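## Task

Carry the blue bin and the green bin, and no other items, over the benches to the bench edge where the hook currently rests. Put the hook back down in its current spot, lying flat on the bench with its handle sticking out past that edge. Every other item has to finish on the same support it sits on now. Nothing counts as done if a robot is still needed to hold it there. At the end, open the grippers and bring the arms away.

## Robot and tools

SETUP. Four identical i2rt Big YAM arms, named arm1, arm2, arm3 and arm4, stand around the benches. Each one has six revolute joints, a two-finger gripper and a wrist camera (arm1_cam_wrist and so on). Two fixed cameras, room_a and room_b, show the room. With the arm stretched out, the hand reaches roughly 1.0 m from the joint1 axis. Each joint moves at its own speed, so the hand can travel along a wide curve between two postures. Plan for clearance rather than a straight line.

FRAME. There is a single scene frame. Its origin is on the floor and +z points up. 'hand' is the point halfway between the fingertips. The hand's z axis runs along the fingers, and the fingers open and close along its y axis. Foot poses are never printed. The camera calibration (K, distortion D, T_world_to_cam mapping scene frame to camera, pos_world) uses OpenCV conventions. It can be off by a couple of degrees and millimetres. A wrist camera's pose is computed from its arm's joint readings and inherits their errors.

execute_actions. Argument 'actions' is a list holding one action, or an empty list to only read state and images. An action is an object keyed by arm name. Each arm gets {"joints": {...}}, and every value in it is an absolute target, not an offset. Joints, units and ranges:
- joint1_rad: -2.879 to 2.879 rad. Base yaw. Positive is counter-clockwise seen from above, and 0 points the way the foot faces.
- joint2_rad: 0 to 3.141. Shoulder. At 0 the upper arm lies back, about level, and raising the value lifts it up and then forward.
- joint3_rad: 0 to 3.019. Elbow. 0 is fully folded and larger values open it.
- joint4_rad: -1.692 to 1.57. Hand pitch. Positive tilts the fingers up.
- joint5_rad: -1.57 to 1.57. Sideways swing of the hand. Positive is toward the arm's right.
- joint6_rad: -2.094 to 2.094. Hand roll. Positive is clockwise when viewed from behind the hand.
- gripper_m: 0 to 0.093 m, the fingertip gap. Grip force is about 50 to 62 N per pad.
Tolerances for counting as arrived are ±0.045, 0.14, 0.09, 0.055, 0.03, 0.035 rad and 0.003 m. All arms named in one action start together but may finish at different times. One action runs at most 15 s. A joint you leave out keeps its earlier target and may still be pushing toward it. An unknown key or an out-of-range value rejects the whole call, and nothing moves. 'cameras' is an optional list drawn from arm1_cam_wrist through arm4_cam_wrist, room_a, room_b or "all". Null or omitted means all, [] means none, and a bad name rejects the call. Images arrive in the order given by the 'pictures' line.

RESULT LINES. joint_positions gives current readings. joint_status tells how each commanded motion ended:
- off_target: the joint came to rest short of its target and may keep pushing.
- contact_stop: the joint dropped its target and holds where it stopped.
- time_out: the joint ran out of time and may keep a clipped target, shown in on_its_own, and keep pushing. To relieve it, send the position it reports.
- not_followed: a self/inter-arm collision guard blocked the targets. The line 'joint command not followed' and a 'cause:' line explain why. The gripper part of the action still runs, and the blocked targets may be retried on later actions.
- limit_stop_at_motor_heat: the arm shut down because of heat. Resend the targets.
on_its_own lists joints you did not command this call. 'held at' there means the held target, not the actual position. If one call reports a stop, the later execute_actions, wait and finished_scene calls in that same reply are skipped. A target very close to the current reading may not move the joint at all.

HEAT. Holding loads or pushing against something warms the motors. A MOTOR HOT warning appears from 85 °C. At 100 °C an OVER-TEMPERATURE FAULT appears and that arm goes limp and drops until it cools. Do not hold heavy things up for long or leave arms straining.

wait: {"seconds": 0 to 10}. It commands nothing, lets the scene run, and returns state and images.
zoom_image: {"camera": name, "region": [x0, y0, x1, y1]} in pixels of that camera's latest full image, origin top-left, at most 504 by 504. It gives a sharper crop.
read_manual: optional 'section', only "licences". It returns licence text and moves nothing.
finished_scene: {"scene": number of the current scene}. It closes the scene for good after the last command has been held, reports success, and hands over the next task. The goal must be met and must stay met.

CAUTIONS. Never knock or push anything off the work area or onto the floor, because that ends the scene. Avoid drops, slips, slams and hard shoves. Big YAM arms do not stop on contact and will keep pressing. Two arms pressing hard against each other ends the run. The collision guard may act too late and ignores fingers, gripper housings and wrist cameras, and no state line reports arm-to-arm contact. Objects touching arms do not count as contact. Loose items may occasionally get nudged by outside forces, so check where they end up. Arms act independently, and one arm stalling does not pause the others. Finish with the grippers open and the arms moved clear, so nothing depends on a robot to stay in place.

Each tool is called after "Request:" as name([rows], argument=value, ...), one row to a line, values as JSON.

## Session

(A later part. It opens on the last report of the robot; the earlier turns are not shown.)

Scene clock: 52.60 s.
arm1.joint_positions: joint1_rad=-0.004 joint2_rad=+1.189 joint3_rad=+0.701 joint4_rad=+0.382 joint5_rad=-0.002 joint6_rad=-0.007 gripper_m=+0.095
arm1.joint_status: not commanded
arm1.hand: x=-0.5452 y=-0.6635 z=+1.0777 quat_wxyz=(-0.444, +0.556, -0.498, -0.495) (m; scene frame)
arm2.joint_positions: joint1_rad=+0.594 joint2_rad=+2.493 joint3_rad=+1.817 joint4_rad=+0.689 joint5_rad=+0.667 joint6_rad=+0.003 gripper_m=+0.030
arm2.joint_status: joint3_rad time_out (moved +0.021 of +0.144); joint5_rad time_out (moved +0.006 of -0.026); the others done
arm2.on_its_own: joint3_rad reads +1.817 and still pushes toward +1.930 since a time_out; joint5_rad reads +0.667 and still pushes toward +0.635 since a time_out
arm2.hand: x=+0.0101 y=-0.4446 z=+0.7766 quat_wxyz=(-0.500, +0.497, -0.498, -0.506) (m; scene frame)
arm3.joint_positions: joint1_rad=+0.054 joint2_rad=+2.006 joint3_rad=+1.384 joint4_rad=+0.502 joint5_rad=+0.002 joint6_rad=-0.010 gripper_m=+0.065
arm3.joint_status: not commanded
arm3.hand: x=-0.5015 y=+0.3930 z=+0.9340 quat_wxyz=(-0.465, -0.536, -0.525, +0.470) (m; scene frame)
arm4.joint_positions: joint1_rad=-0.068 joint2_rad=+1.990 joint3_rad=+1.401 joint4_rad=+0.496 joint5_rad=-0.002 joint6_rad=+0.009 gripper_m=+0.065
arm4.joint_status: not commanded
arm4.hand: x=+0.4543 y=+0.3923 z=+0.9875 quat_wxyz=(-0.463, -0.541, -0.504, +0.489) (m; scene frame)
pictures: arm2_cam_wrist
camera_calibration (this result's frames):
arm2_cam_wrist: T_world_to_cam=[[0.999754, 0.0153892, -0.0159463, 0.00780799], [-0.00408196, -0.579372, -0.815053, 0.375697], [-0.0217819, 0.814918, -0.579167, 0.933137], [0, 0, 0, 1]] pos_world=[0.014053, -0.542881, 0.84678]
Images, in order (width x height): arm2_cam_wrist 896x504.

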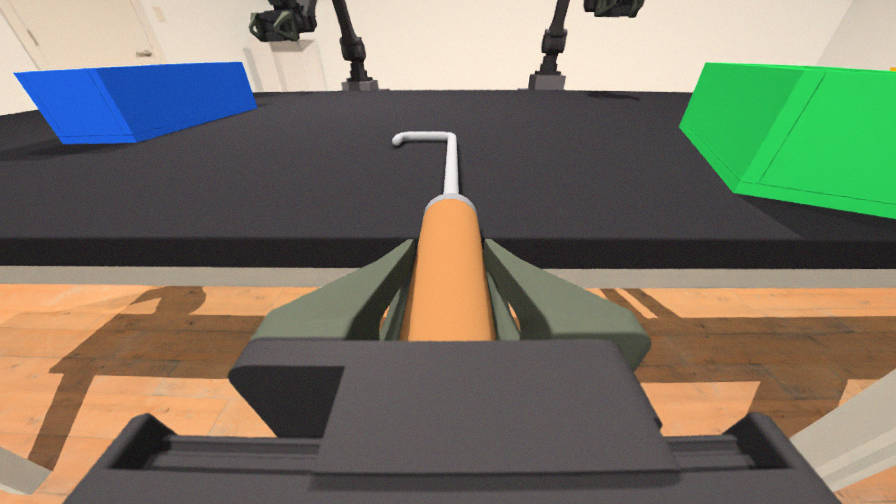

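Request:
execute_actions([
  {"arm2":{"joints":{"joint1_rad":0.594,"joint5_rad":0.667,"joint2_rad":2.49,"joint3_rad":1.83,"joint4_rad":0.69,"gripper_m":0.093}}},
], cameras=[])

Request:
execute_actions([
  {"arm2":{"joints":{"joint1_rad":0.68,"joint5_rad":0.75,"joint2_rad":2.32,"joint3_rad":1.48,"joint4_rad":0.87}}},
], cameras=["arm2_cam_wrist"])

Request:
execute_actions([
  {"arm2":{"joints":{"joint1_rad":0.0,"joint2_rad":1.6,"joint3_rad":0.7}},"arm1":{"joints":{"joint1_rad":-0.935,"joint5_rad":-0.83,"joint2_rad":1.9,"joint3_rad":1.2,"joint4_rad":0.8}}},
], cameras=[])

Request:
execute_actions([
  {"arm1":{"joints":{"joint2_rad":2.47,"joint3_rad":1.62,"joint4_rad":0.9}}},
], cameras=["arm1_cam_wrist","room_b"])

Scene clock: 53.60 s.
arm1.joint_positions: joint1_rad=-0.004 joint2_rad=+1.189 joint3_rad=+0.701 joint4_rad=+0.382 joint5_rad=-0.002 joint6_rad=-0.007 gripper_m=+0.095
arm1.joint_status: not commanded
arm1.hand: x=-0.5452 y=-0.6635 z=+1.0777 quat_wxyz=(-0.444, +0.556, -0.498, -0.495) (m; scene frame)
arm2.joint_positions: joint1_rad=+0.596 joint2_rad=+2.491 joint3_rad=+1.817 joint4_rad=+0.689 joint5_rad=+0.670 joint6_rad=+0.003 gripper_m=+0.093
arm2.joint_status: all done
arm2.hand: x=+0.0090 y=-0.4454 z=+0.7782 quat_wxyz=(-0.500, +0.496, -0.498, -0.507) (m; scene frame)
arm3.joint_positions: joint1_rad=+0.054 joint2_rad=+2.006 joint3_rad=+1.384 joint4_rad=+0.502 joint5_rad=+0.002 joint6_rad=-0.010 gripper_m=+0.065
arm3.joint_status: not commanded
arm3.hand: x=-0.5015 y=+0.3930 z=+0.9340 quat_wxyz=(-0.465, -0.536, -0.525, +0.470) (m; scene frame)
arm4.joint_positions: joint1_rad=-0.068 joint2_rad=+1.990 joint3_rad=+1.401 joint4_rad=+0.496 joint5_rad=-0.002 joint6_rad=+0.009 gripper_m=+0.065
arm4.joint_status: not commanded
arm4.hand: x=+0.4543 y=+0.3923 z=+0.9875 quat_wxyz=(-0.463, -0.541, -0.504, +0.489) (m; scene frame)
pictures: none
No camera images: the call's "cameras" was empty. Leave "cameras" out to get every camera's image.

Scene clock: 54.80 s.
arm1.joint_positions: joint1_rad=-0.004 joint2_rad=+1.189 joint3_rad=+0.701 joint4_rad=+0.382 joint5_rad=-0.002 joint6_rad=-0.007 gripper_m=+0.095
arm1.joint_status: not commanded
arm1.hand: x=-0.5452 y=-0.6635 z=+1.0777 quat_wxyz=(-0.444, +0.556, -0.498, -0.495) (m; scene frame)
arm2.joint_positions: joint1_rad=+0.690 joint2_rad=+2.297 joint3_rad=+1.493 joint4_rad=+0.859 joint5_rad=+0.748 joint6_rad=+0.003 gripper_m=+0.093
arm2.joint_status: all done
arm2.hand: x=+0.0051 y=-0.5446 z=+0.8117 quat_wxyz=(-0.495, +0.486, -0.494, -0.525) (m; scene frame)
arm3.joint_positions: joint1_rad=+0.054 joint2_rad=+2.006 joint3_rad=+1.384 joint4_rad=+0.502 joint5_rad=+0.002 joint6_rad=-0.010 gripper_m=+0.065
arm3.joint_status: not commanded
arm3.hand: x=-0.5015 y=+0.3930 z=+0.9340 quat_wxyz=(-0.465, -0.536, -0.525, +0.470) (m; scene frame)
arm4.joint_positions: joint1_rad=-0.068 joint2_rad=+1.990 joint3_rad=+1.401 joint4_rad=+0.496 joint5_rad=-0.002 joint6_rad=+0.009 gripper_m=+0.065
arm4.joint_status: not commanded
arm4.hand: x=+0.4543 y=+0.3923 z=+0.9875 quat_wxyz=(-0.463, -0.541, -0.504, +0.489) (m; scene frame)
pictures: arm2_cam_wrist
camera_calibration (this result's frames):
arm2_cam_wrist: T_world_to_cam=[[0.998462, 0.0324638, -0.0449417, 0.0477326], [-0.0193764, -0.555169, -0.831512, 0.373023], [-0.0519442, 0.831103, -0.553687, 1.02313], [0, 0, 0, 1]] pos_world=[0.0127143, -0.644784, 0.878811]
Images, in order (width x height): arm2_cam_wrist 896x504.

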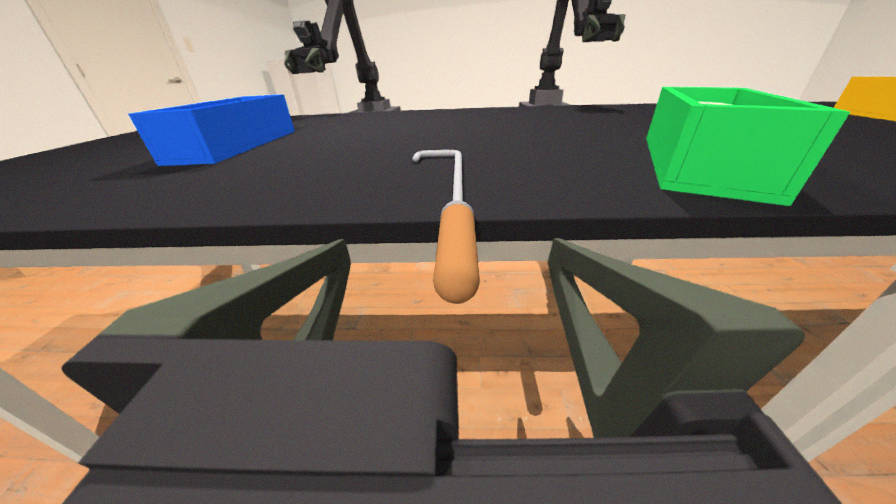

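Scene clock: 56.50 s.
arm1.joint_positions: joint1_rad=-0.938 joint2_rad=+1.922 joint3_rad=+1.164 joint4_rad=+0.781 joint5_rad=-0.826 joint6_rad=-0.005 gripper_m=+0.095
arm1.joint_status: all done
arm1.hand: x=-0.0713 y=-0.6322 z=+0.9770 quat_wxyz=(-0.506, +0.503, -0.495, -0.496) (m; scene frame)
arm2.joint_positions: joint1_rad=-0.001 joint2_rad=+1.586 joint3_rad=+0.710 joint4_rad=+0.863 joint5_rad=+0.753 joint6_rad=+0.003 gripper_m=+0.093
arm2.joint_status: all done
arm2.hand: x=+0.5448 y=-0.6462 z=+0.9216 quat_wxyz=(-0.637, +0.310, -0.638, -0.303) (m; scene frame)
arm3.joint_positions: joint1_rad=+0.054 joint2_rad=+2.006 joint3_rad=+1.384 joint4_rad=+0.502 joint5_rad=+0.002 joint6_rad=-0.010 gripper_m=+0.065
arm3.joint_status: not commanded
arm3.hand: x=-0.5015 y=+0.3930 z=+0.9340 quat_wxyz=(-0.465, -0.536, -0.525, +0.470) (m; scene frame)
arm4.joint_positions: joint1_rad=-0.068 joint2_rad=+1.990 joint3_rad=+1.401 joint4_rad=+0.496 joint5_rad=-0.002 joint6_rad=+0.009 gripper_m=+0.065
arm4.joint_status: not commanded
arm4.hand: x=+0.4543 y=+0.3923 z=+0.9875 quat_wxyz=(-0.463, -0.541, -0.504, +0.489) (m; scene frame)
pictures: none
No camera images: the call's "cameras" was empty. Leave "cameras" out to get every camera's image.

Scene clock: 58.10 s.
arm1.joint_positions: joint1_rad=-0.938 joint2_rad=+2.491 joint3_rad=+1.581 joint4_rad=+0.889 joint5_rad=-0.828 joint6_rad=-0.005 gripper_m=+0.095
arm1.joint_status: all done
arm1.hand: x=+0.0048 y=-0.5635 z=+0.7706 quat_wxyz=(-0.489, +0.503, -0.510, -0.497) (m; scene frame)
arm2.joint_positions: joint1_rad=-0.001 joint2_rad=+1.586 joint3_rad=+0.710 joint4_rad=+0.863 joint5_rad=+0.753 joint6_rad=+0.003 gripper_m=+0.093
arm2.joint_status: not commanded
arm2.hand: x=+0.5448 y=-0.6462 z=+0.9216 quat_wxyz=(-0.637, +0.310, -0.638, -0.303) (m; scene frame)
arm3.joint_positions: joint1_rad=+0.054 joint2_rad=+2.006 joint3_rad=+1.384 joint4_rad=+0.502 joint5_rad=+0.002 joint6_rad=-0.010 gripper_m=+0.065
arm3.joint_status: not commanded
arm3.hand: x=-0.5015 y=+0.3930 z=+0.9340 quat_wxyz=(-0.465, -0.536, -0.525, +0.470) (m; scene frame)
arm4.joint_positions: joint1_rad=-0.068 joint2_rad=+1.990 joint3_rad=+1.401 joint4_rad=+0.496 joint5_rad=-0.002 joint6_rad=+0.009 gripper_m=+0.065
arm4.joint_status: not commanded
arm4.hand: x=+0.4543 y=+0.3923 z=+0.9875 quat_wxyz=(-0.463, -0.541, -0.504, +0.489) (m; scene frame)
pictures: arm1_cam_wrist, room_b
camera_calibration (this result's frames):
arm1_cam_wrist: T_world_to_cam=[[0.999675, -0.00546893, -0.0248809, 0.00946057], [-0.0232379, -0.59598, -0.802663, 0.291358], [-0.0104388, 0.802981, -0.595913, 1.0387], [0, 0, 0, 1]] pos_world=[0.00815578, -0.660359, 0.853071]
Images, in order (width x height): arm1_cam_wrist 896x504, room_b 896x504.

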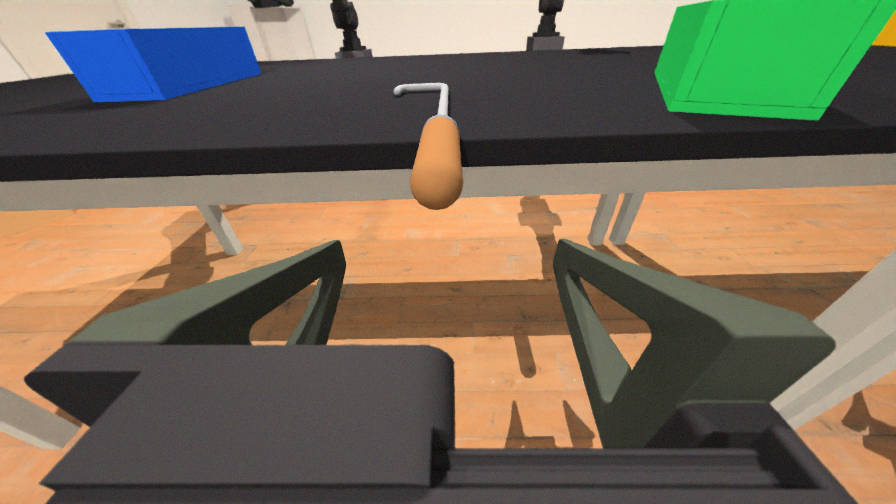

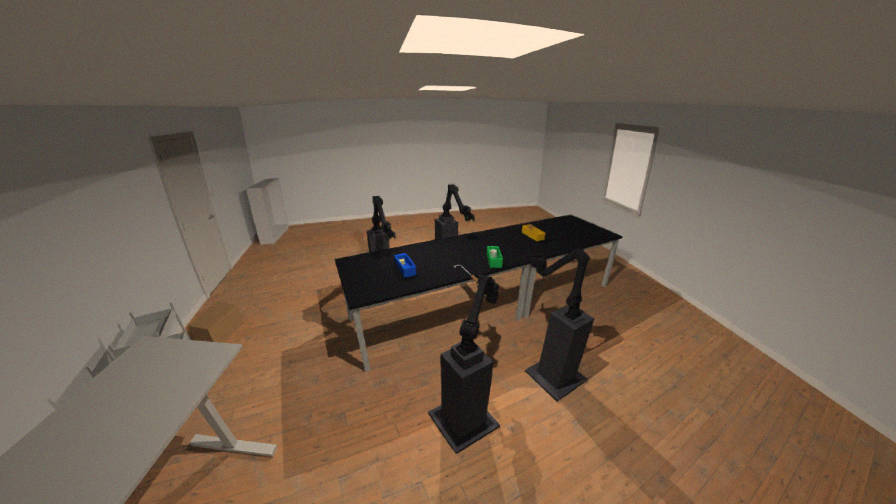

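Request:
execute_actions([
  {"arm1":{"joints":{"joint2_rad":2.42,"joint4_rad":0.86}}},
], cameras=[])

Request:
execute_actions([
  {"arm1":{"joints":{"joint1_rad":-0.82,"joint5_rad":-0.72,"joint2_rad":2.61,"joint3_rad":2.02,"joint4_rad":0.65}}},
], cameras=["arm1_cam_wrist"])

Scene clock: 59.20 s.
arm1.joint_positions: joint1_rad=-0.938 joint2_rad=+2.434 joint3_rad=+1.581 joint4_rad=+0.869 joint5_rad=-0.828 joint6_rad=-0.005 gripper_m=+0.095
arm1.joint_status: all done
arm1.hand: x=+0.0097 y=-0.5587 z=+0.8109 quat_wxyz=(-0.503, +0.503, -0.497, -0.497) (m; scene frame)
arm2.joint_positions: joint1_rad=-0.001 joint2_rad=+1.586 joint3_rad=+0.710 joint4_rad=+0.863 joint5_rad=+0.753 joint6_rad=+0.003 gripper_m=+0.093
arm2.joint_status: not commanded
arm2.hand: x=+0.5448 y=-0.6462 z=+0.9216 quat_wxyz=(-0.637, +0.310, -0.638, -0.303) (m; scene frame)
arm3.joint_positions: joint1_rad=+0.054 joint2_rad=+2.006 joint3_rad=+1.384 joint4_rad=+0.502 joint5_rad=+0.002 joint6_rad=-0.010 gripper_m=+0.065
arm3.joint_status: not commanded
arm3.hand: x=-0.5015 y=+0.3930 z=+0.9340 quat_wxyz=(-0.465, -0.536, -0.525, +0.470) (m; scene frame)
arm4.joint_positions: joint1_rad=-0.068 joint2_rad=+1.990 joint3_rad=+1.401 joint4_rad=+0.496 joint5_rad=-0.002 joint6_rad=+0.009 gripper_m=+0.065
arm4.joint_status: not commanded
arm4.hand: x=+0.4543 y=+0.3923 z=+0.9875 quat_wxyz=(-0.463, -0.541, -0.504, +0.489) (m; scene frame)
pictures: none
No camera images: the call's "cameras" was empty. Leave "cameras" out to get every camera's image.

Scene clock: 60.60 s.
arm1.joint_positions: joint1_rad=-0.826 joint2_rad=+2.628 joint3_rad=+1.969 joint4_rad=+0.653 joint5_rad=-0.723 joint6_rad=-0.005 gripper_m=+0.095
arm1.joint_status: all done
arm1.hand: x=+0.0074 y=-0.4438 z=+0.7917 quat_wxyz=(-0.493, +0.505, -0.503, -0.499) (m; scene frame)
arm2.joint_positions: joint1_rad=-0.001 joint2_rad=+1.586 joint3_rad=+0.710 joint4_rad=+0.863 joint5_rad=+0.753 joint6_rad=+0.003 gripper_m=+0.093
arm2.joint_status: not commanded
arm2.hand: x=+0.5448 y=-0.6462 z=+0.9216 quat_wxyz=(-0.637, +0.310, -0.638, -0.303) (m; scene frame)
arm3.joint_positions: joint1_rad=+0.054 joint2_rad=+2.006 joint3_rad=+1.384 joint4_rad=+0.502 joint5_rad=+0.002 joint6_rad=-0.010 gripper_m=+0.065
arm3.joint_status: not commanded
arm3.hand: x=-0.5015 y=+0.3930 z=+0.9340 quat_wxyz=(-0.465, -0.536, -0.525, +0.470) (m; scene frame)
arm4.joint_positions: joint1_rad=-0.068 joint2_rad=+1.990 joint3_rad=+1.401 joint4_rad=+0.496 joint5_rad=-0.002 joint6_rad=+0.009 gripper_m=+0.065
arm4.joint_status: not commanded
arm4.hand: x=+0.4543 y=+0.3923 z=+0.9875 quat_wxyz=(-0.463, -0.541, -0.504, +0.489) (m; scene frame)
pictures: arm1_cam_wrist
camera_calibration (this result's frames):
arm1_cam_wrist: T_world_to_cam=[[0.999901, 0.00243327, -0.0138439, 0.00285933], [-0.00976901, -0.587852, -0.808909, 0.38815], [-0.0101065, 0.808965, -0.58777, 0.951356], [0, 0, 0, 1]] pos_world=[0.0105476, -0.541446, 0.873196]
Images, in order (width x height): arm1_cam_wrist 896x504.

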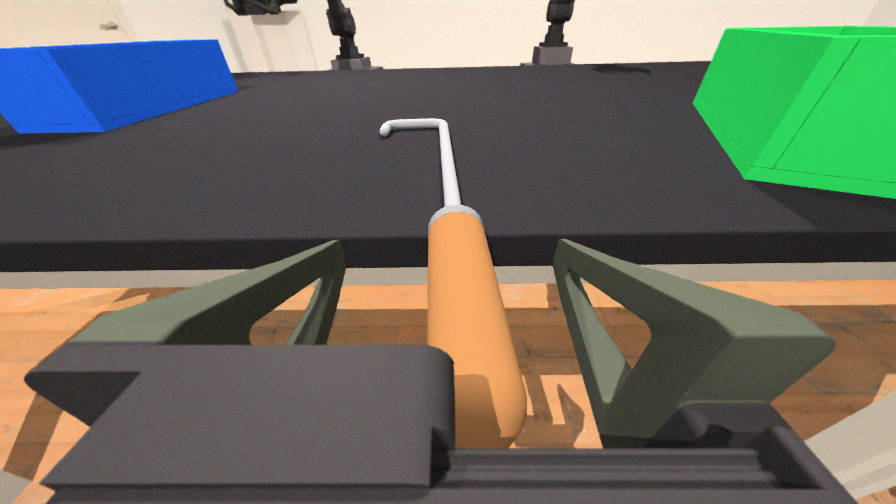

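Request:
execute_actions([
  {"arm1":{"joints":{"gripper_m":0}}},
], cameras=[])

Request:
execute_actions([
  {"arm1":{"joints":{"joint2_rad":2.15,"joint3_rad":1.75,"joint4_rad":0.5,"joint6_rad":-1.57}}},
], cameras=[])

Request:
execute_actions([
  {"arm1":{"joints":{"joint1_rad":-0.15,"joint5_rad":-0.3}}},
], cameras=["arm1_cam_wrist","arm3_cam_wrist","room_a"])

Scene clock: 61.60 s.
arm1.joint_positions: joint1_rad=-0.825 joint2_rad=+2.628 joint3_rad=+1.969 joint4_rad=+0.653 joint5_rad=-0.721 joint6_rad=-0.005 gripper_m=+0.030
arm1.joint_status: gripper_m off_target (ended at +0.030, target +0.000)
arm1.hand: x=+0.0074 y=-0.4436 z=+0.7917 quat_wxyz=(-0.493, +0.504, -0.504, -0.499) (m; scene frame)
arm2.joint_positions: joint1_rad=-0.001 joint2_rad=+1.586 joint3_rad=+0.710 joint4_rad=+0.863 joint5_rad=+0.753 joint6_rad=+0.003 gripper_m=+0.093
arm2.joint_status: not commanded
arm2.hand: x=+0.5448 y=-0.6462 z=+0.9216 quat_wxyz=(-0.637, +0.310, -0.638, -0.303) (m; scene frame)
arm3.joint_positions: joint1_rad=+0.054 joint2_rad=+2.006 joint3_rad=+1.384 joint4_rad=+0.502 joint5_rad=+0.002 joint6_rad=-0.010 gripper_m=+0.065
arm3.joint_status: not commanded
arm3.hand: x=-0.5015 y=+0.3930 z=+0.9340 quat_wxyz=(-0.465, -0.536, -0.525, +0.470) (m; scene frame)
arm4.joint_positions: joint1_rad=-0.068 joint2_rad=+1.990 joint3_rad=+1.401 joint4_rad=+0.496 joint5_rad=-0.002 joint6_rad=+0.009 gripper_m=+0.065
arm4.joint_status: not commanded
arm4.hand: x=+0.4543 y=+0.3923 z=+0.9875 quat_wxyz=(-0.463, -0.541, -0.504, +0.489) (m; scene frame)
pictures: none
No camera images: the call's "cameras" was empty. Leave "cameras" out to get every camera's image.

Scene clock: 65.07 s.
arm1.joint_positions: joint1_rad=-0.822 joint2_rad=+2.185 joint3_rad=+1.727 joint4_rad=+0.480 joint5_rad=-0.717 joint6_rad=-1.508 gripper_m=+0.029
arm1.joint_status: joint6_rad time_out (moved -1.504 of -1.565); the others done
arm1.on_its_own: joint6_rad reads -1.508 and still pushes toward -1.570 since a time_out
arm1.hand: x=-0.0249 y=-0.4764 z=+1.0061 quat_wxyz=(-0.708, +0.705, -0.017, -0.021) (m; scene frame)
arm2.joint_positions: joint1_rad=-0.001 joint2_rad=+1.586 joint3_rad=+0.710 joint4_rad=+0.863 joint5_rad=+0.753 joint6_rad=+0.003 gripper_m=+0.093
arm2.joint_status: not commanded
arm2.hand: x=+0.5448 y=-0.6462 z=+0.9216 quat_wxyz=(-0.637, +0.310, -0.638, -0.303) (m; scene frame)
arm3.joint_positions: joint1_rad=+0.054 joint2_rad=+2.006 joint3_rad=+1.384 joint4_rad=+0.502 joint5_rad=+0.002 joint6_rad=-0.010 gripper_m=+0.065
arm3.joint_status: not commanded
arm3.hand: x=-0.5015 y=+0.3930 z=+0.9340 quat_wxyz=(-0.465, -0.536, -0.525, +0.470) (m; scene frame)
arm4.joint_positions: joint1_rad=-0.068 joint2_rad=+1.990 joint3_rad=+1.401 joint4_rad=+0.496 joint5_rad=-0.002 joint6_rad=+0.009 gripper_m=+0.065
arm4.joint_status: not commanded
arm4.hand: x=+0.4543 y=+0.3923 z=+0.9875 quat_wxyz=(-0.463, -0.541, -0.504, +0.489) (m; scene frame)
pictures: none
No camera images: the call's "cameras" was empty. Leave "cameras" out to get every camera's image.

not run: a stop came earlier in this reply.

Request:
execute_actions([
  {"arm1":{"joints":{"joint1_rad":-0.15,"joint5_rad":-0.4}}},
], cameras=["arm1_cam_wrist","arm3_cam_wrist","room_a"])

Scene clock: 69.57 s.
arm1.joint_positions: joint1_rad=-0.144 joint2_rad=+2.185 joint3_rad=+1.727 joint4_rad=+0.476 joint5_rad=-0.400 joint6_rad=-1.530 gripper_m=+0.029
arm1.joint_status: all done
arm1.on_its_own: joint6_rad reads -1.530 and still pushes toward -1.570 since a time_out
arm1.hand: x=-0.5264 y=-0.3149 z=+1.0067 quat_wxyz=(-0.695, +0.695, +0.113, -0.144) (m; scene frame)
arm2.joint_positions: joint1_rad=-0.001 joint2_rad=+1.586 joint3_rad=+0.710 joint4_rad=+0.863 joint5_rad=+0.753 joint6_rad=+0.003 gripper_m=+0.093
arm2.joint_status: not commanded
arm2.hand: x=+0.5448 y=-0.6462 z=+0.9216 quat_wxyz=(-0.637, +0.310, -0.638, -0.303) (m; scene frame)
arm3.joint_positions: joint1_rad=+0.054 joint2_rad=+2.006 joint3_rad=+1.384 joint4_rad=+0.502 joint5_rad=+0.002 joint6_rad=-0.010 gripper_m=+0.065
arm3.joint_status: not commanded
arm3.hand: x=-0.5015 y=+0.3930 z=+0.9340 quat_wxyz=(-0.465, -0.536, -0.525, +0.470) (m; scene frame)
arm4.joint_positions: joint1_rad=-0.068 joint2_rad=+1.990 joint3_rad=+1.401 joint4_rad=+0.496 joint5_rad=-0.002 joint6_rad=+0.009 gripper_m=+0.065
arm4.joint_status: not commanded
arm4.hand: x=+0.4543 y=+0.3923 z=+0.9875 quat_wxyz=(-0.463, -0.541, -0.504, +0.489) (m; scene frame)
pictures: arm1_cam_wrist, arm3_cam_wrist, room_a
camera_calibration (this result's frames):
arm1_cam_wrist: T_world_to_cam=[[0.0532306, 0.00711019, 0.998557, -0.976741], [0.968537, -0.243816, -0.0498942, 0.49184], [0.243109, 0.969796, -0.0198649, 0.580279], [0, 0, 0, 1]] pos_world=[-0.565444, -0.435889, 1.0114]
arm3_cam_wrist: T_world_to_cam=[[-0.999611, 0.0224429, -0.0165715, -0.495261], [0.0274051, 0.678786, -0.733824, 0.439398], [-0.00522066, -0.733993, -0.679137, 1.04529], [0, 0, 0, 1]] pos_world=[-0.501653, 0.480093, 1.02413]
Images, in order (width x height): arm1_cam_wrist 896x504, arm3_cam_wrist 896x504, room_a 896x504.

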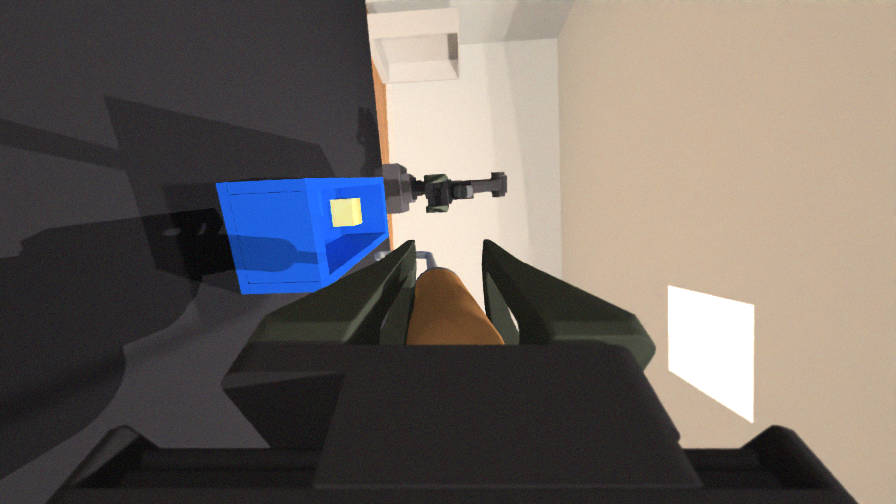

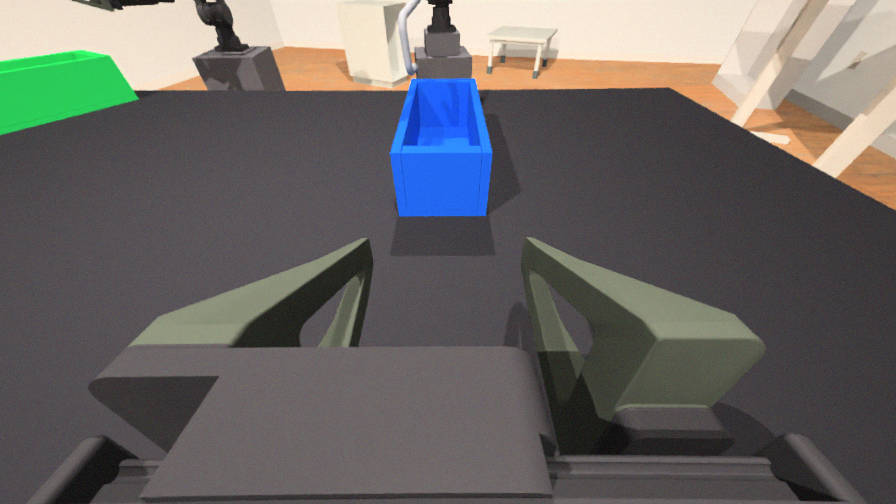

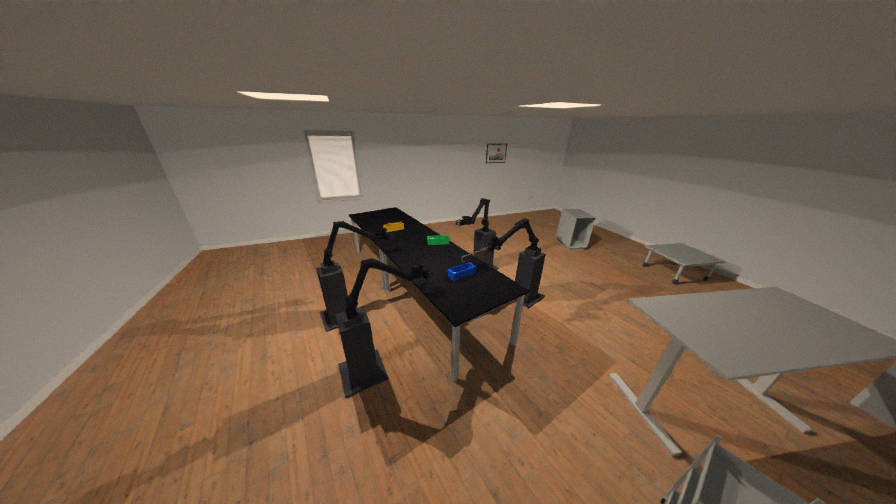

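Request:
execute_actions([
  {"arm1":{"joints":{"joint5_rad":-0.52}}},
], cameras=[])

Request:
execute_actions([
  {"arm1":{"joints":{"joint2_rad":2.32,"joint4_rad":0.63}}},
], cameras=["arm1_cam_wrist","arm3_cam_wrist"])

Scene clock: 70.73 s.
arm1.joint_positions: joint1_rad=-0.148 joint2_rad=+2.185 joint3_rad=+1.727 joint4_rad=+0.476 joint5_rad=-0.520 joint6_rad=-1.531 gripper_m=+0.029
arm1.joint_status: all done
arm1.on_its_own: joint6_rad reads -1.531 and still pushes toward -1.570 since a time_out
arm1.hand: x=-0.5423 y=-0.3232 z=+1.0067 quat_wxyz=(-0.685, +0.687, +0.154, -0.184) (m; scene frame)
arm2.joint_positions: joint1_rad=-0.001 joint2_rad=+1.586 joint3_rad=+0.710 joint4_rad=+0.863 joint5_rad=+0.753 joint6_rad=+0.003 gripper_m=+0.093
arm2.joint_status: not commanded
arm2.hand: x=+0.5448 y=-0.6462 z=+0.9216 quat_wxyz=(-0.637, +0.310, -0.638, -0.303) (m; scene frame)
arm3.joint_positions: joint1_rad=+0.054 joint2_rad=+2.006 joint3_rad=+1.384 joint4_rad=+0.502 joint5_rad=+0.002 joint6_rad=-0.010 gripper_m=+0.065
arm3.joint_status: not commanded
arm3.hand: x=-0.5015 y=+0.3930 z=+0.9340 quat_wxyz=(-0.465, -0.536, -0.525, +0.470) (m; scene frame)
arm4.joint_positions: joint1_rad=-0.068 joint2_rad=+1.990 joint3_rad=+1.401 joint4_rad=+0.496 joint5_rad=-0.002 joint6_rad=+0.009 gripper_m=+0.065
arm4.joint_status: not commanded
arm4.hand: x=+0.4543 y=+0.3923 z=+0.9875 quat_wxyz=(-0.463, -0.541, -0.504, +0.489) (m; scene frame)
pictures: none
No camera images: the call's "cameras" was empty. Leave "cameras" out to get every camera's image.

Scene clock: 71.87 s.
arm1.joint_positions: joint1_rad=-0.148 joint2_rad=+2.359 joint3_rad=+1.725 joint4_rad=+0.619 joint5_rad=-0.518 joint6_rad=-1.566 gripper_m=+0.029
arm1.joint_status: all done
arm1.on_its_own: joint6_rad moved -0.035 to your old target -1.570
arm1.hand: x=-0.5423 y=-0.3166 z=+0.8910 quat_wxyz=(-0.678, +0.696, +0.162, -0.174) (m; scene frame)
arm2.joint_positions: joint1_rad=-0.001 joint2_rad=+1.586 joint3_rad=+0.710 joint4_rad=+0.863 joint5_rad=+0.753 joint6_rad=+0.003 gripper_m=+0.093
arm2.joint_status: not commanded
arm2.hand: x=+0.5448 y=-0.6462 z=+0.9216 quat_wxyz=(-0.637, +0.310, -0.638, -0.303) (m; scene frame)
arm3.joint_positions: joint1_rad=+0.054 joint2_rad=+2.006 joint3_rad=+1.384 joint4_rad=+0.502 joint5_rad=+0.002 joint6_rad=-0.010 gripper_m=+0.065
arm3.joint_status: not commanded
arm3.hand: x=-0.5015 y=+0.3930 z=+0.9340 quat_wxyz=(-0.465, -0.536, -0.525, +0.470) (m; scene frame)
arm4.joint_positions: joint1_rad=-0.068 joint2_rad=+1.990 joint3_rad=+1.401 joint4_rad=+0.496 joint5_rad=-0.002 joint6_rad=+0.009 gripper_m=+0.065
arm4.joint_status: not commanded
arm4.hand: x=+0.4543 y=+0.3923 z=+0.9875 quat_wxyz=(-0.463, -0.541, -0.504, +0.489) (m; scene frame)
pictures: arm1_cam_wrist, arm3_cam_wrist
camera_calibration (this result's frames):
arm1_cam_wrist: T_world_to_cam=[[0.0211306, 0.0281726, 0.99938, -0.87186], [0.991186, -0.131348, -0.0172546, 0.519845], [0.130781, 0.990936, -0.0306998, 0.538924], [0, 0, 0, 1]] pos_world=[-0.567321, -0.441195, 0.896834]
arm3_cam_wrist: T_world_to_cam=[[-0.999611, 0.0224429, -0.0165715, -0.495261], [0.0274051, 0.678786, -0.733824, 0.439398], [-0.00522066, -0.733993, -0.679137, 1.04529], [0, 0, 0, 1]] pos_world=[-0.501653, 0.480093, 1.02413]
Images, in order (width x height): arm1_cam_wrist 896x504, arm3_cam_wrist 896x504.

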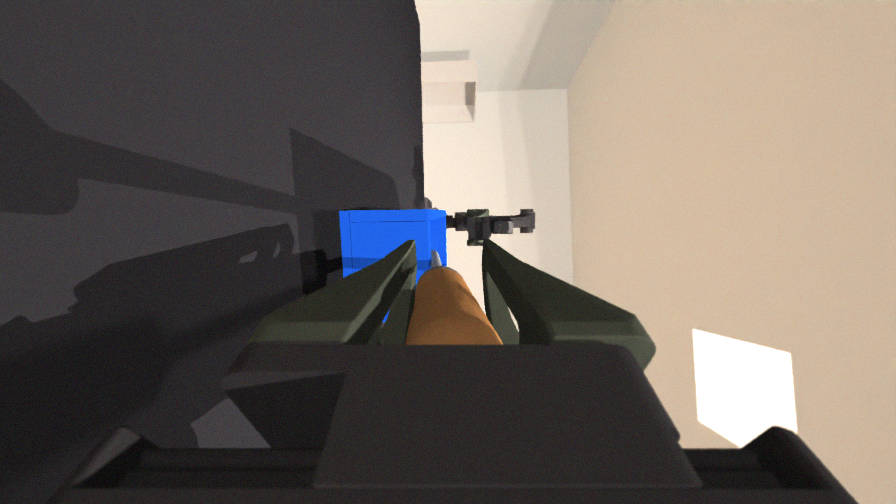

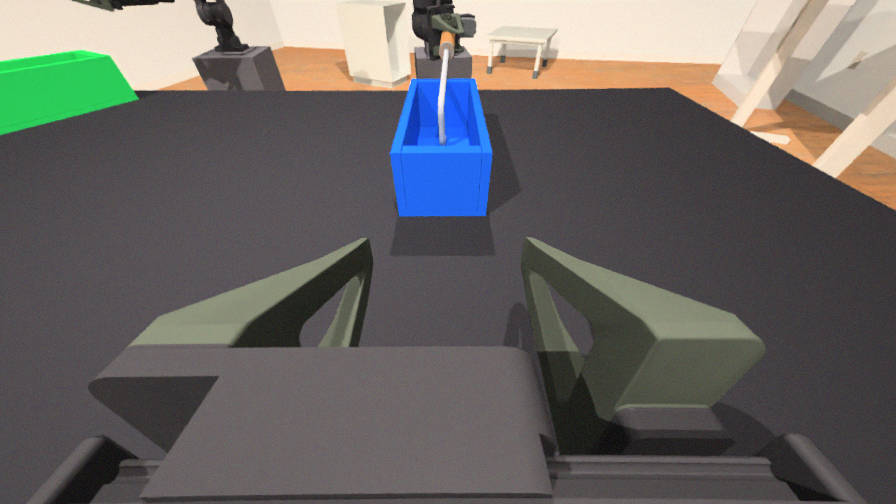

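Request:
execute_actions([
  {"arm1":{"joints":{"joint2_rad":2.25,"joint3_rad":1.52,"joint4_rad":0.73}}},
], cameras=[])

Request:
execute_actions([
  {"arm1":{"joints":{"joint2_rad":2.155,"joint3_rad":1.33,"joint4_rad":0.83}}},
], cameras=[])

Request:
execute_actions([
  {"arm1":{"joints":{"joint2_rad":2.06,"joint3_rad":1.14,"joint4_rad":0.92}}},
], cameras=[])

Request:
execute_actions([
  {"arm1":{"joints":{"joint2_rad":1.97,"joint3_rad":0.96,"joint4_rad":1.01}}},
], cameras=["arm1_cam_wrist","arm3_cam_wrist"])

Scene clock: 73.13 s.
arm1.joint_positions: joint1_rad=-0.148 joint2_rad=+2.270 joint3_rad=+1.530 joint4_rad=+0.722 joint5_rad=-0.518 joint6_rad=-1.582 gripper_m=+0.029
arm1.joint_status: all done
arm1.hand: x=-0.5441 y=-0.3629 z=+0.8868 quat_wxyz=(-0.678, +0.695, +0.168, -0.169) (m; scene frame)
arm2.joint_positions: joint1_rad=-0.001 joint2_rad=+1.586 joint3_rad=+0.710 joint4_rad=+0.863 joint5_rad=+0.753 joint6_rad=+0.003 gripper_m=+0.093
arm2.joint_status: not commanded
arm2.hand: x=+0.5448 y=-0.6462 z=+0.9216 quat_wxyz=(-0.637, +0.310, -0.638, -0.303) (m; scene frame)
arm3.joint_positions: joint1_rad=+0.054 joint2_rad=+2.006 joint3_rad=+1.384 joint4_rad=+0.502 joint5_rad=+0.002 joint6_rad=-0.010 gripper_m=+0.065
arm3.joint_status: not commanded
arm3.hand: x=-0.5015 y=+0.3930 z=+0.9340 quat_wxyz=(-0.465, -0.536, -0.525, +0.470) (m; scene frame)
arm4.joint_positions: joint1_rad=-0.068 joint2_rad=+1.990 joint3_rad=+1.401 joint4_rad=+0.496 joint5_rad=-0.002 joint6_rad=+0.009 gripper_m=+0.065
arm4.joint_status: not commanded
arm4.hand: x=+0.4543 y=+0.3923 z=+0.9875 quat_wxyz=(-0.463, -0.541, -0.504, +0.489) (m; scene frame)
pictures: none
No camera images: the call's "cameras" was empty. Leave "cameras" out to get every camera's image.

Scene clock: 73.97 s.
arm1.joint_positions: joint1_rad=-0.148 joint2_rad=+2.175 joint3_rad=+1.338 joint4_rad=+0.820 joint5_rad=-0.517 joint6_rad=-1.582 gripper_m=+0.029
arm1.joint_status: all done
arm1.hand: x=-0.5458 y=-0.4138 z=+0.8879 quat_wxyz=(-0.678, +0.695, +0.167, -0.169) (m; scene frame)
arm2.joint_positions: joint1_rad=-0.001 joint2_rad=+1.586 joint3_rad=+0.710 joint4_rad=+0.863 joint5_rad=+0.753 joint6_rad=+0.003 gripper_m=+0.093
arm2.joint_status: not commanded
arm2.hand: x=+0.5448 y=-0.6462 z=+0.9216 quat_wxyz=(-0.637, +0.310, -0.638, -0.303) (m; scene frame)
arm3.joint_positions: joint1_rad=+0.054 joint2_rad=+2.006 joint3_rad=+1.384 joint4_rad=+0.502 joint5_rad=+0.002 joint6_rad=-0.010 gripper_m=+0.065
arm3.joint_status: not commanded
arm3.hand: x=-0.5015 y=+0.3930 z=+0.9340 quat_wxyz=(-0.465, -0.536, -0.525, +0.470) (m; scene frame)
arm4.joint_positions: joint1_rad=-0.068 joint2_rad=+1.990 joint3_rad=+1.401 joint4_rad=+0.496 joint5_rad=-0.002 joint6_rad=+0.009 gripper_m=+0.065
arm4.joint_status: not commanded
arm4.hand: x=+0.4543 y=+0.3923 z=+0.9875 quat_wxyz=(-0.463, -0.541, -0.504, +0.489) (m; scene frame)
pictures: none
No camera images: the call's "cameras" was empty. Leave "cameras" out to get every camera's image.

Scene clock: 74.80 s.
arm1.joint_positions: joint1_rad=-0.148 joint2_rad=+2.079 joint3_rad=+1.146 joint4_rad=+0.908 joint5_rad=-0.517 joint6_rad=-1.582 gripper_m=+0.029
arm1.joint_status: all done
arm1.hand: x=-0.5479 y=-0.4696 z=+0.8885 quat_wxyz=(-0.676, +0.698, +0.167, -0.169) (m; scene frame)
arm2.joint_positions: joint1_rad=-0.001 joint2_rad=+1.586 joint3_rad=+0.710 joint4_rad=+0.863 joint5_rad=+0.753 joint6_rad=+0.003 gripper_m=+0.093
arm2.joint_status: not commanded
arm2.hand: x=+0.5448 y=-0.6462 z=+0.9216 quat_wxyz=(-0.637, +0.310, -0.638, -0.303) (m; scene frame)
arm3.joint_positions: joint1_rad=+0.054 joint2_rad=+2.006 joint3_rad=+1.384 joint4_rad=+0.502 joint5_rad=+0.002 joint6_rad=-0.010 gripper_m=+0.065
arm3.joint_status: not commanded
arm3.hand: x=-0.5015 y=+0.3930 z=+0.9340 quat_wxyz=(-0.465, -0.536, -0.525, +0.470) (m; scene frame)
arm4.joint_positions: joint1_rad=-0.068 joint2_rad=+1.990 joint3_rad=+1.401 joint4_rad=+0.496 joint5_rad=-0.002 joint6_rad=+0.009 gripper_m=+0.065
arm4.joint_status: not commanded
arm4.hand: x=+0.4543 y=+0.3923 z=+0.9875 quat_wxyz=(-0.463, -0.541, -0.504, +0.489) (m; scene frame)
pictures: none
No camera images: the call's "cameras" was empty. Leave "cameras" out to get every camera's image.

Scene clock: 75.60 s.
arm1.joint_positions: joint1_rad=-0.148 joint2_rad=+1.989 joint3_rad=+0.964 joint4_rad=+0.995 joint5_rad=-0.517 joint6_rad=-1.581 gripper_m=+0.029
arm1.joint_status: all done
arm1.hand: x=-0.5501 y=-0.5264 z=+0.8890 quat_wxyz=(-0.674, +0.700, +0.166, -0.170) (m; scene frame)
arm2.joint_positions: joint1_rad=-0.001 joint2_rad=+1.586 joint3_rad=+0.710 joint4_rad=+0.863 joint5_rad=+0.753 joint6_rad=+0.003 gripper_m=+0.093
arm2.joint_status: not commanded
arm2.hand: x=+0.5448 y=-0.6462 z=+0.9216 quat_wxyz=(-0.637, +0.310, -0.638, -0.303) (m; scene frame)
arm3.joint_positions: joint1_rad=+0.054 joint2_rad=+2.006 joint3_rad=+1.384 joint4_rad=+0.502 joint5_rad=+0.002 joint6_rad=-0.010 gripper_m=+0.065
arm3.joint_status: not commanded
arm3.hand: x=-0.5015 y=+0.3930 z=+0.9340 quat_wxyz=(-0.465, -0.536, -0.525, +0.470) (m; scene frame)
arm4.joint_positions: joint1_rad=-0.068 joint2_rad=+1.990 joint3_rad=+1.401 joint4_rad=+0.496 joint5_rad=-0.002 joint6_rad=+0.009 gripper_m=+0.065
arm4.joint_status: not commanded
arm4.hand: x=+0.4543 y=+0.3923 z=+0.9875 quat_wxyz=(-0.463, -0.541, -0.504, +0.489) (m; scene frame)
pictures: arm1_cam_wrist, arm3_cam_wrist
camera_calibration (this result's frames):
arm1_cam_wrist: T_world_to_cam=[[0.0078597, 0.0369481, 0.999286, -0.866392], [0.991237, -0.132067, -0.00291329, 0.486818], [0.131865, 0.990552, -0.0376623, 0.754437], [0, 0, 0, 1]] pos_world=[-0.575225, -0.651005, 0.895606]
arm3_cam_wrist: T_world_to_cam=[[-0.999611, 0.0224429, -0.0165715, -0.495261], [0.0274051, 0.678786, -0.733824, 0.439398], [-0.00522066, -0.733993, -0.679137, 1.04529], [0, 0, 0, 1]] pos_world=[-0.501653, 0.480093, 1.02413]
Images, in order (width x height): arm1_cam_wrist 896x504, arm3_cam_wrist 896x504.

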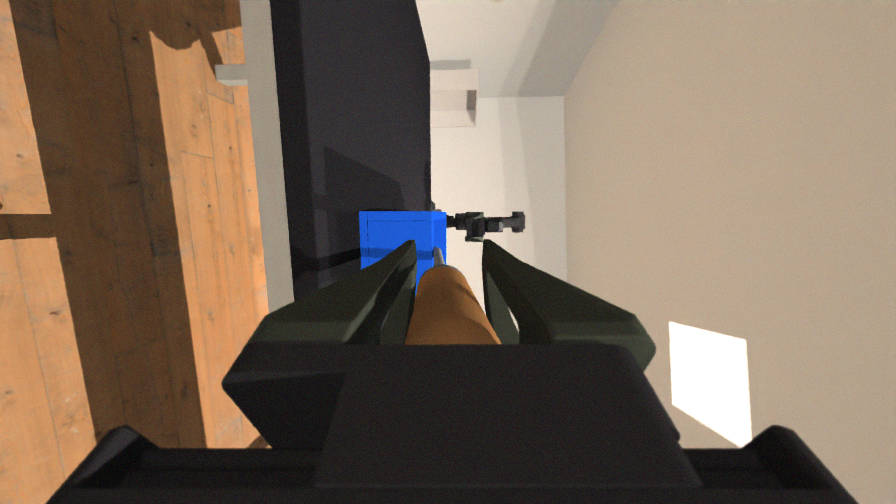

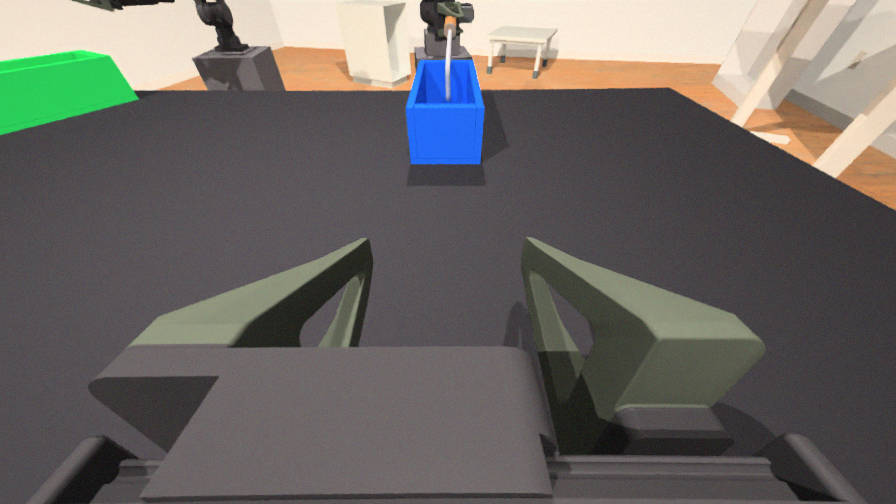

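Request:
execute_actions([
  {"arm1":{"joints":{"joint2_rad":1.9,"joint3_rad":0.82,"joint4_rad":1.08}}},
], cameras=[])

Request:
execute_actions([
  {"arm1":{"joints":{"joint2_rad":1.83,"joint3_rad":0.68,"joint4_rad":1.15}}},
], cameras=["arm1_cam_wrist","room_b"])

Request:
zoom_image(camera="room_b", region=[340, 220, 540, 320])

Scene clock: 76.57 s.
arm1.joint_positions: joint1_rad=-0.148 joint2_rad=+1.919 joint3_rad=+0.822 joint4_rad=+1.063 joint5_rad=-0.517 joint6_rad=-1.581 gripper_m=+0.029
arm1.joint_status: all done
arm1.hand: x=-0.5518 y=-0.5733 z=+0.8898 quat_wxyz=(-0.672, +0.701, +0.165, -0.171) (m; scene frame)
arm2.joint_positions: joint1_rad=-0.001 joint2_rad=+1.586 joint3_rad=+0.710 joint4_rad=+0.863 joint5_rad=+0.753 joint6_rad=+0.003 gripper_m=+0.093
arm2.joint_status: not commanded
arm2.hand: x=+0.5448 y=-0.6462 z=+0.9216 quat_wxyz=(-0.637, +0.310, -0.638, -0.303) (m; scene frame)
arm3.joint_positions: joint1_rad=+0.054 joint2_rad=+2.006 joint3_rad=+1.384 joint4_rad=+0.502 joint5_rad=+0.002 joint6_rad=-0.010 gripper_m=+0.065
arm3.joint_status: not commanded
arm3.hand: x=-0.5015 y=+0.3930 z=+0.9340 quat_wxyz=(-0.465, -0.536, -0.525, +0.470) (m; scene frame)
arm4.joint_positions: joint1_rad=-0.068 joint2_rad=+1.990 joint3_rad=+1.401 joint4_rad=+0.496 joint5_rad=-0.002 joint6_rad=+0.009 gripper_m=+0.065
arm4.joint_status: not commanded
arm4.hand: x=+0.4543 y=+0.3923 z=+0.9875 quat_wxyz=(-0.463, -0.541, -0.504, +0.489) (m; scene frame)
pictures: none
No camera images: the call's "cameras" was empty. Leave "cameras" out to get every camera's image.

Scene clock: 77.33 s.
arm1.joint_positions: joint1_rad=-0.148 joint2_rad=+1.849 joint3_rad=+0.680 joint4_rad=+1.131 joint5_rad=-0.517 joint6_rad=-1.579 gripper_m=+0.029
arm1.joint_status: all done
arm1.hand: x=-0.5536 y=-0.6219 z=+0.8906 quat_wxyz=(-0.671, +0.703, +0.164, -0.172) (m; scene frame)
arm2.joint_positions: joint1_rad=-0.001 joint2_rad=+1.586 joint3_rad=+0.710 joint4_rad=+0.863 joint5_rad=+0.753 joint6_rad=+0.003 gripper_m=+0.093
arm2.joint_status: not commanded
arm2.hand: x=+0.5448 y=-0.6462 z=+0.9216 quat_wxyz=(-0.637, +0.310, -0.638, -0.303) (m; scene frame)
arm3.joint_positions: joint1_rad=+0.054 joint2_rad=+2.006 joint3_rad=+1.384 joint4_rad=+0.502 joint5_rad=+0.002 joint6_rad=-0.010 gripper_m=+0.065
arm3.joint_status: not commanded
arm3.hand: x=-0.5015 y=+0.3930 z=+0.9340 quat_wxyz=(-0.465, -0.536, -0.525, +0.470) (m; scene frame)
arm4.joint_positions: joint1_rad=-0.068 joint2_rad=+1.990 joint3_rad=+1.401 joint4_rad=+0.496 joint5_rad=-0.002 joint6_rad=+0.009 gripper_m=+0.065
arm4.joint_status: not commanded
arm4.hand: x=+0.4543 y=+0.3923 z=+0.9875 quat_wxyz=(-0.463, -0.541, -0.504, +0.489) (m; scene frame)
pictures: arm1_cam_wrist, room_b
camera_calibration (this result's frames):
arm1_cam_wrist: T_world_to_cam=[[0.0101895, 0.0460013, 0.998889, -0.857127], [0.991222, -0.132143, -0.00402576, 0.478703], [0.131811, 0.990163, -0.046944, 0.857557], [0, 0, 0, 1]] pos_world=[-0.578803, -0.746434, 0.898359]
Images, in order (width x height): arm1_cam_wrist 896x504, room_b 896x504.

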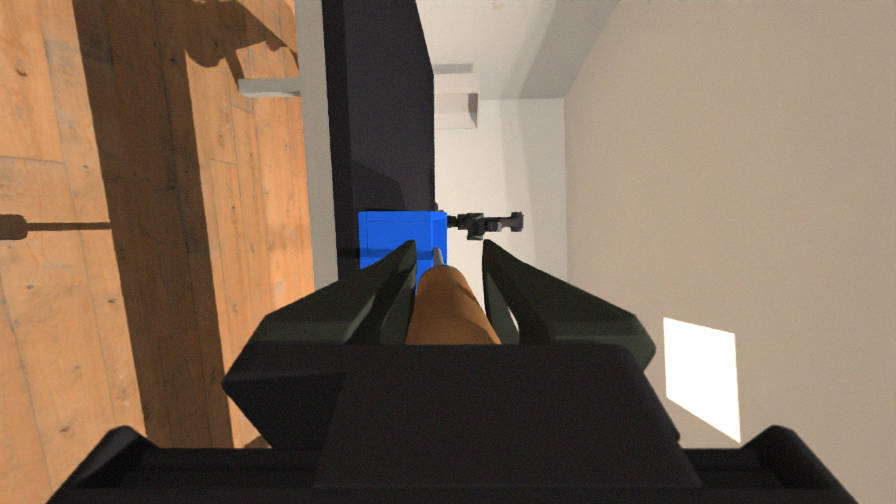

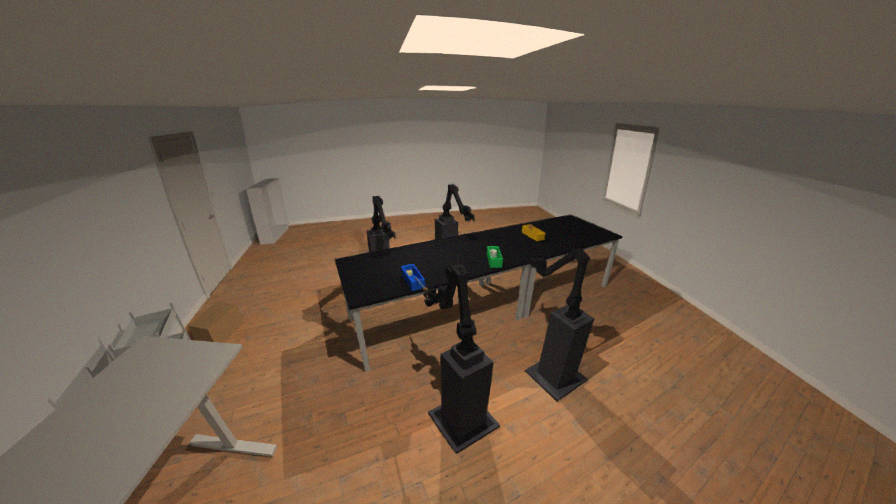

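Region (340, 220, 540, 320) of room_b's 896x504 image, scaled by 2.520, with more detail than that image has.

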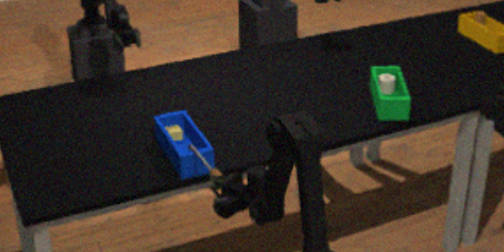

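Good. Return the hook.

Request:
execute_actions([
  {"arm1":{"joints":{"joint2_rad":1.65,"joint3_rad":0.95,"joint4_rad":0.9}}},
], cameras=[])

Request:
execute_actions([
  {"arm1":{"joints":{"joint1_rad":-0.82,"joint5_rad":-0.72,"joint2_rad":2.2,"joint3_rad":2.0,"joint4_rad":0.45,"joint6_rad":0}}},
], cameras=[])

Request:
execute_actions([
  {"arm1":{"joints":{"joint2_rad":2.45,"joint3_rad":2.03,"joint4_rad":0.6}}},
], cameras=[])

Request:
execute_actions([
  {"arm1":{"joints":{"joint2_rad":2.59,"joint4_rad":0.65}}},
], cameras=["arm1_cam_wrist"])

Scene clock: 78.90 s.
arm1.joint_positions: joint1_rad=-0.148 joint2_rad=+1.675 joint3_rad=+0.901 joint4_rad=+0.876 joint5_rad=-0.519 joint6_rad=-1.542 gripper_m=+0.029
arm1.joint_status: all done
arm1.hand: x=-0.5508 y=-0.5601 z=+1.0292 quat_wxyz=(-0.715, +0.658, +0.166, -0.171) (m; scene frame)
arm2.joint_positions: joint1_rad=-0.001 joint2_rad=+1.586 joint3_rad=+0.710 joint4_rad=+0.863 joint5_rad=+0.753 joint6_rad=+0.003 gripper_m=+0.093
arm2.joint_status: not commanded
arm2.hand: x=+0.5448 y=-0.6462 z=+0.9216 quat_wxyz=(-0.637, +0.310, -0.638, -0.303) (m; scene frame)
arm3.joint_positions: joint1_rad=+0.054 joint2_rad=+2.006 joint3_rad=+1.384 joint4_rad=+0.502 joint5_rad=+0.002 joint6_rad=-0.010 gripper_m=+0.065
arm3.joint_status: not commanded
arm3.hand: x=-0.5015 y=+0.3930 z=+0.9340 quat_wxyz=(-0.465, -0.536, -0.525, +0.470) (m; scene frame)
arm4.joint_positions: joint1_rad=-0.068 joint2_rad=+1.990 joint3_rad=+1.401 joint4_rad=+0.496 joint5_rad=-0.002 joint6_rad=+0.009 gripper_m=+0.065
arm4.joint_status: not commanded
arm4.hand: x=+0.4543 y=+0.3923 z=+0.9875 quat_wxyz=(-0.463, -0.541, -0.504, +0.489) (m; scene frame)
pictures: none
No camera images: the call's "cameras" was empty. Leave "cameras" out to get every camera's image.

Scene clock: 81.10 s.
arm1.joint_positions: joint1_rad=-0.813 joint2_rad=+2.226 joint3_rad=+1.943 joint4_rad=+0.434 joint5_rad=-0.719 joint6_rad=-0.001 gripper_m=+0.029
arm1.joint_status: all done
arm1.hand: x=-0.0101 y=-0.4462 z=+1.0829 quat_wxyz=(-0.544, +0.501, -0.446, -0.505) (m; scene frame)
arm2.joint_positions: joint1_rad=-0.001 joint2_rad=+1.586 joint3_rad=+0.710 joint4_rad=+0.863 joint5_rad=+0.753 joint6_rad=+0.003 gripper_m=+0.093
arm2.joint_status: not commanded
arm2.hand: x=+0.5448 y=-0.6462 z=+0.9216 quat_wxyz=(-0.637, +0.310, -0.638, -0.303) (m; scene frame)
arm3.joint_positions: joint1_rad=+0.054 joint2_rad=+2.006 joint3_rad=+1.384 joint4_rad=+0.502 joint5_rad=+0.002 joint6_rad=-0.010 gripper_m=+0.065
arm3.joint_status: not commanded
arm3.hand: x=-0.5015 y=+0.3930 z=+0.9340 quat_wxyz=(-0.465, -0.536, -0.525, +0.470) (m; scene frame)
arm4.joint_positions: joint1_rad=-0.068 joint2_rad=+1.990 joint3_rad=+1.401 joint4_rad=+0.496 joint5_rad=-0.002 joint6_rad=+0.009 gripper_m=+0.065
arm4.joint_status: not commanded
arm4.hand: x=+0.4543 y=+0.3923 z=+0.9875 quat_wxyz=(-0.463, -0.541, -0.504, +0.489) (m; scene frame)
pictures: none
No camera images: the call's "cameras" was empty. Leave "cameras" out to get every camera's image.

Scene clock: 82.30 s.
arm1.joint_positions: joint1_rad=-0.826 joint2_rad=+2.446 joint3_rad=+1.992 joint4_rad=+0.598 joint5_rad=-0.716 joint6_rad=-0.005 gripper_m=+0.029
arm1.joint_status: all done
arm1.hand: x=+0.0162 y=-0.4341 z=+0.9516 quat_wxyz=(-0.546, +0.498, -0.451, -0.500) (m; scene frame)
arm2.joint_positions: joint1_rad=-0.001 joint2_rad=+1.586 joint3_rad=+0.710 joint4_rad=+0.863 joint5_rad=+0.753 joint6_rad=+0.003 gripper_m=+0.093
arm2.joint_status: not commanded
arm2.hand: x=+0.5448 y=-0.6462 z=+0.9216 quat_wxyz=(-0.637, +0.310, -0.638, -0.303) (m; scene frame)
arm3.joint_positions: joint1_rad=+0.054 joint2_rad=+2.006 joint3_rad=+1.384 joint4_rad=+0.502 joint5_rad=+0.002 joint6_rad=-0.010 gripper_m=+0.065
arm3.joint_status: not commanded
arm3.hand: x=-0.5015 y=+0.3930 z=+0.9340 quat_wxyz=(-0.465, -0.536, -0.525, +0.470) (m; scene frame)
arm4.joint_positions: joint1_rad=-0.068 joint2_rad=+1.990 joint3_rad=+1.401 joint4_rad=+0.496 joint5_rad=-0.002 joint6_rad=+0.009 gripper_m=+0.065
arm4.joint_status: not commanded
arm4.hand: x=+0.4543 y=+0.3923 z=+0.9875 quat_wxyz=(-0.463, -0.541, -0.504, +0.489) (m; scene frame)
pictures: none
No camera images: the call's "cameras" was empty. Leave "cameras" out to get every camera's image.

Scene clock: 83.57 s.
arm1.joint_positions: joint1_rad=-0.826 joint2_rad=+2.585 joint3_rad=+2.008 joint4_rad=+0.656 joint5_rad=-0.716 joint6_rad=-0.005 gripper_m=+0.029
arm1.joint_status: all done
arm1.hand: x=+0.0172 y=-0.4345 z=+0.8496 quat_wxyz=(-0.524, +0.501, -0.475, -0.499) (m; scene frame)
arm2.joint_positions: joint1_rad=-0.001 joint2_rad=+1.586 joint3_rad=+0.710 joint4_rad=+0.863 joint5_rad=+0.753 joint6_rad=+0.003 gripper_m=+0.093
arm2.joint_status: not commanded
arm2.hand: x=+0.5448 y=-0.6462 z=+0.9216 quat_wxyz=(-0.637, +0.310, -0.638, -0.303) (m; scene frame)
arm3.joint_positions: joint1_rad=+0.054 joint2_rad=+2.006 joint3_rad=+1.384 joint4_rad=+0.502 joint5_rad=+0.002 joint6_rad=-0.010 gripper_m=+0.065
arm3.joint_status: not commanded
arm3.hand: x=-0.5015 y=+0.3930 z=+0.9340 quat_wxyz=(-0.465, -0.536, -0.525, +0.470) (m; scene frame)
arm4.joint_positions: joint1_rad=-0.068 joint2_rad=+1.990 joint3_rad=+1.401 joint4_rad=+0.496 joint5_rad=-0.002 joint6_rad=+0.009 gripper_m=+0.065
arm4.joint_status: not commanded
arm4.hand: x=+0.4543 y=+0.3923 z=+0.9875 quat_wxyz=(-0.463, -0.541, -0.504, +0.489) (m; scene frame)
pictures: arm1_cam_wrist
camera_calibration (this result's frames):
arm1_cam_wrist: T_world_to_cam=[[0.99911, -0.00578062, 0.0417823, -0.0570145], [0.0322187, -0.534739, -0.844403, 0.493051], [0.0272238, 0.844997, -0.534077, 0.947423], [0, 0, 0, 1]] pos_world=[0.0152859, -0.537246, 0.924713]
Images, in order (width x height): arm1_cam_wrist 896x504.

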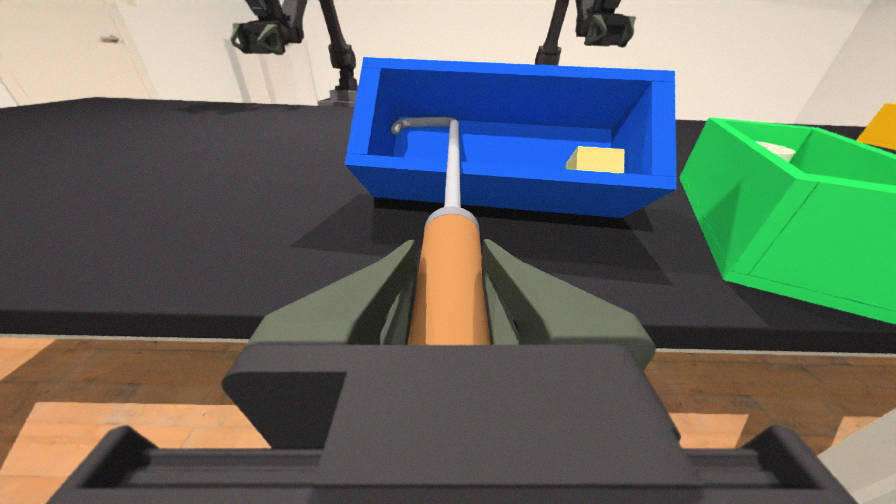

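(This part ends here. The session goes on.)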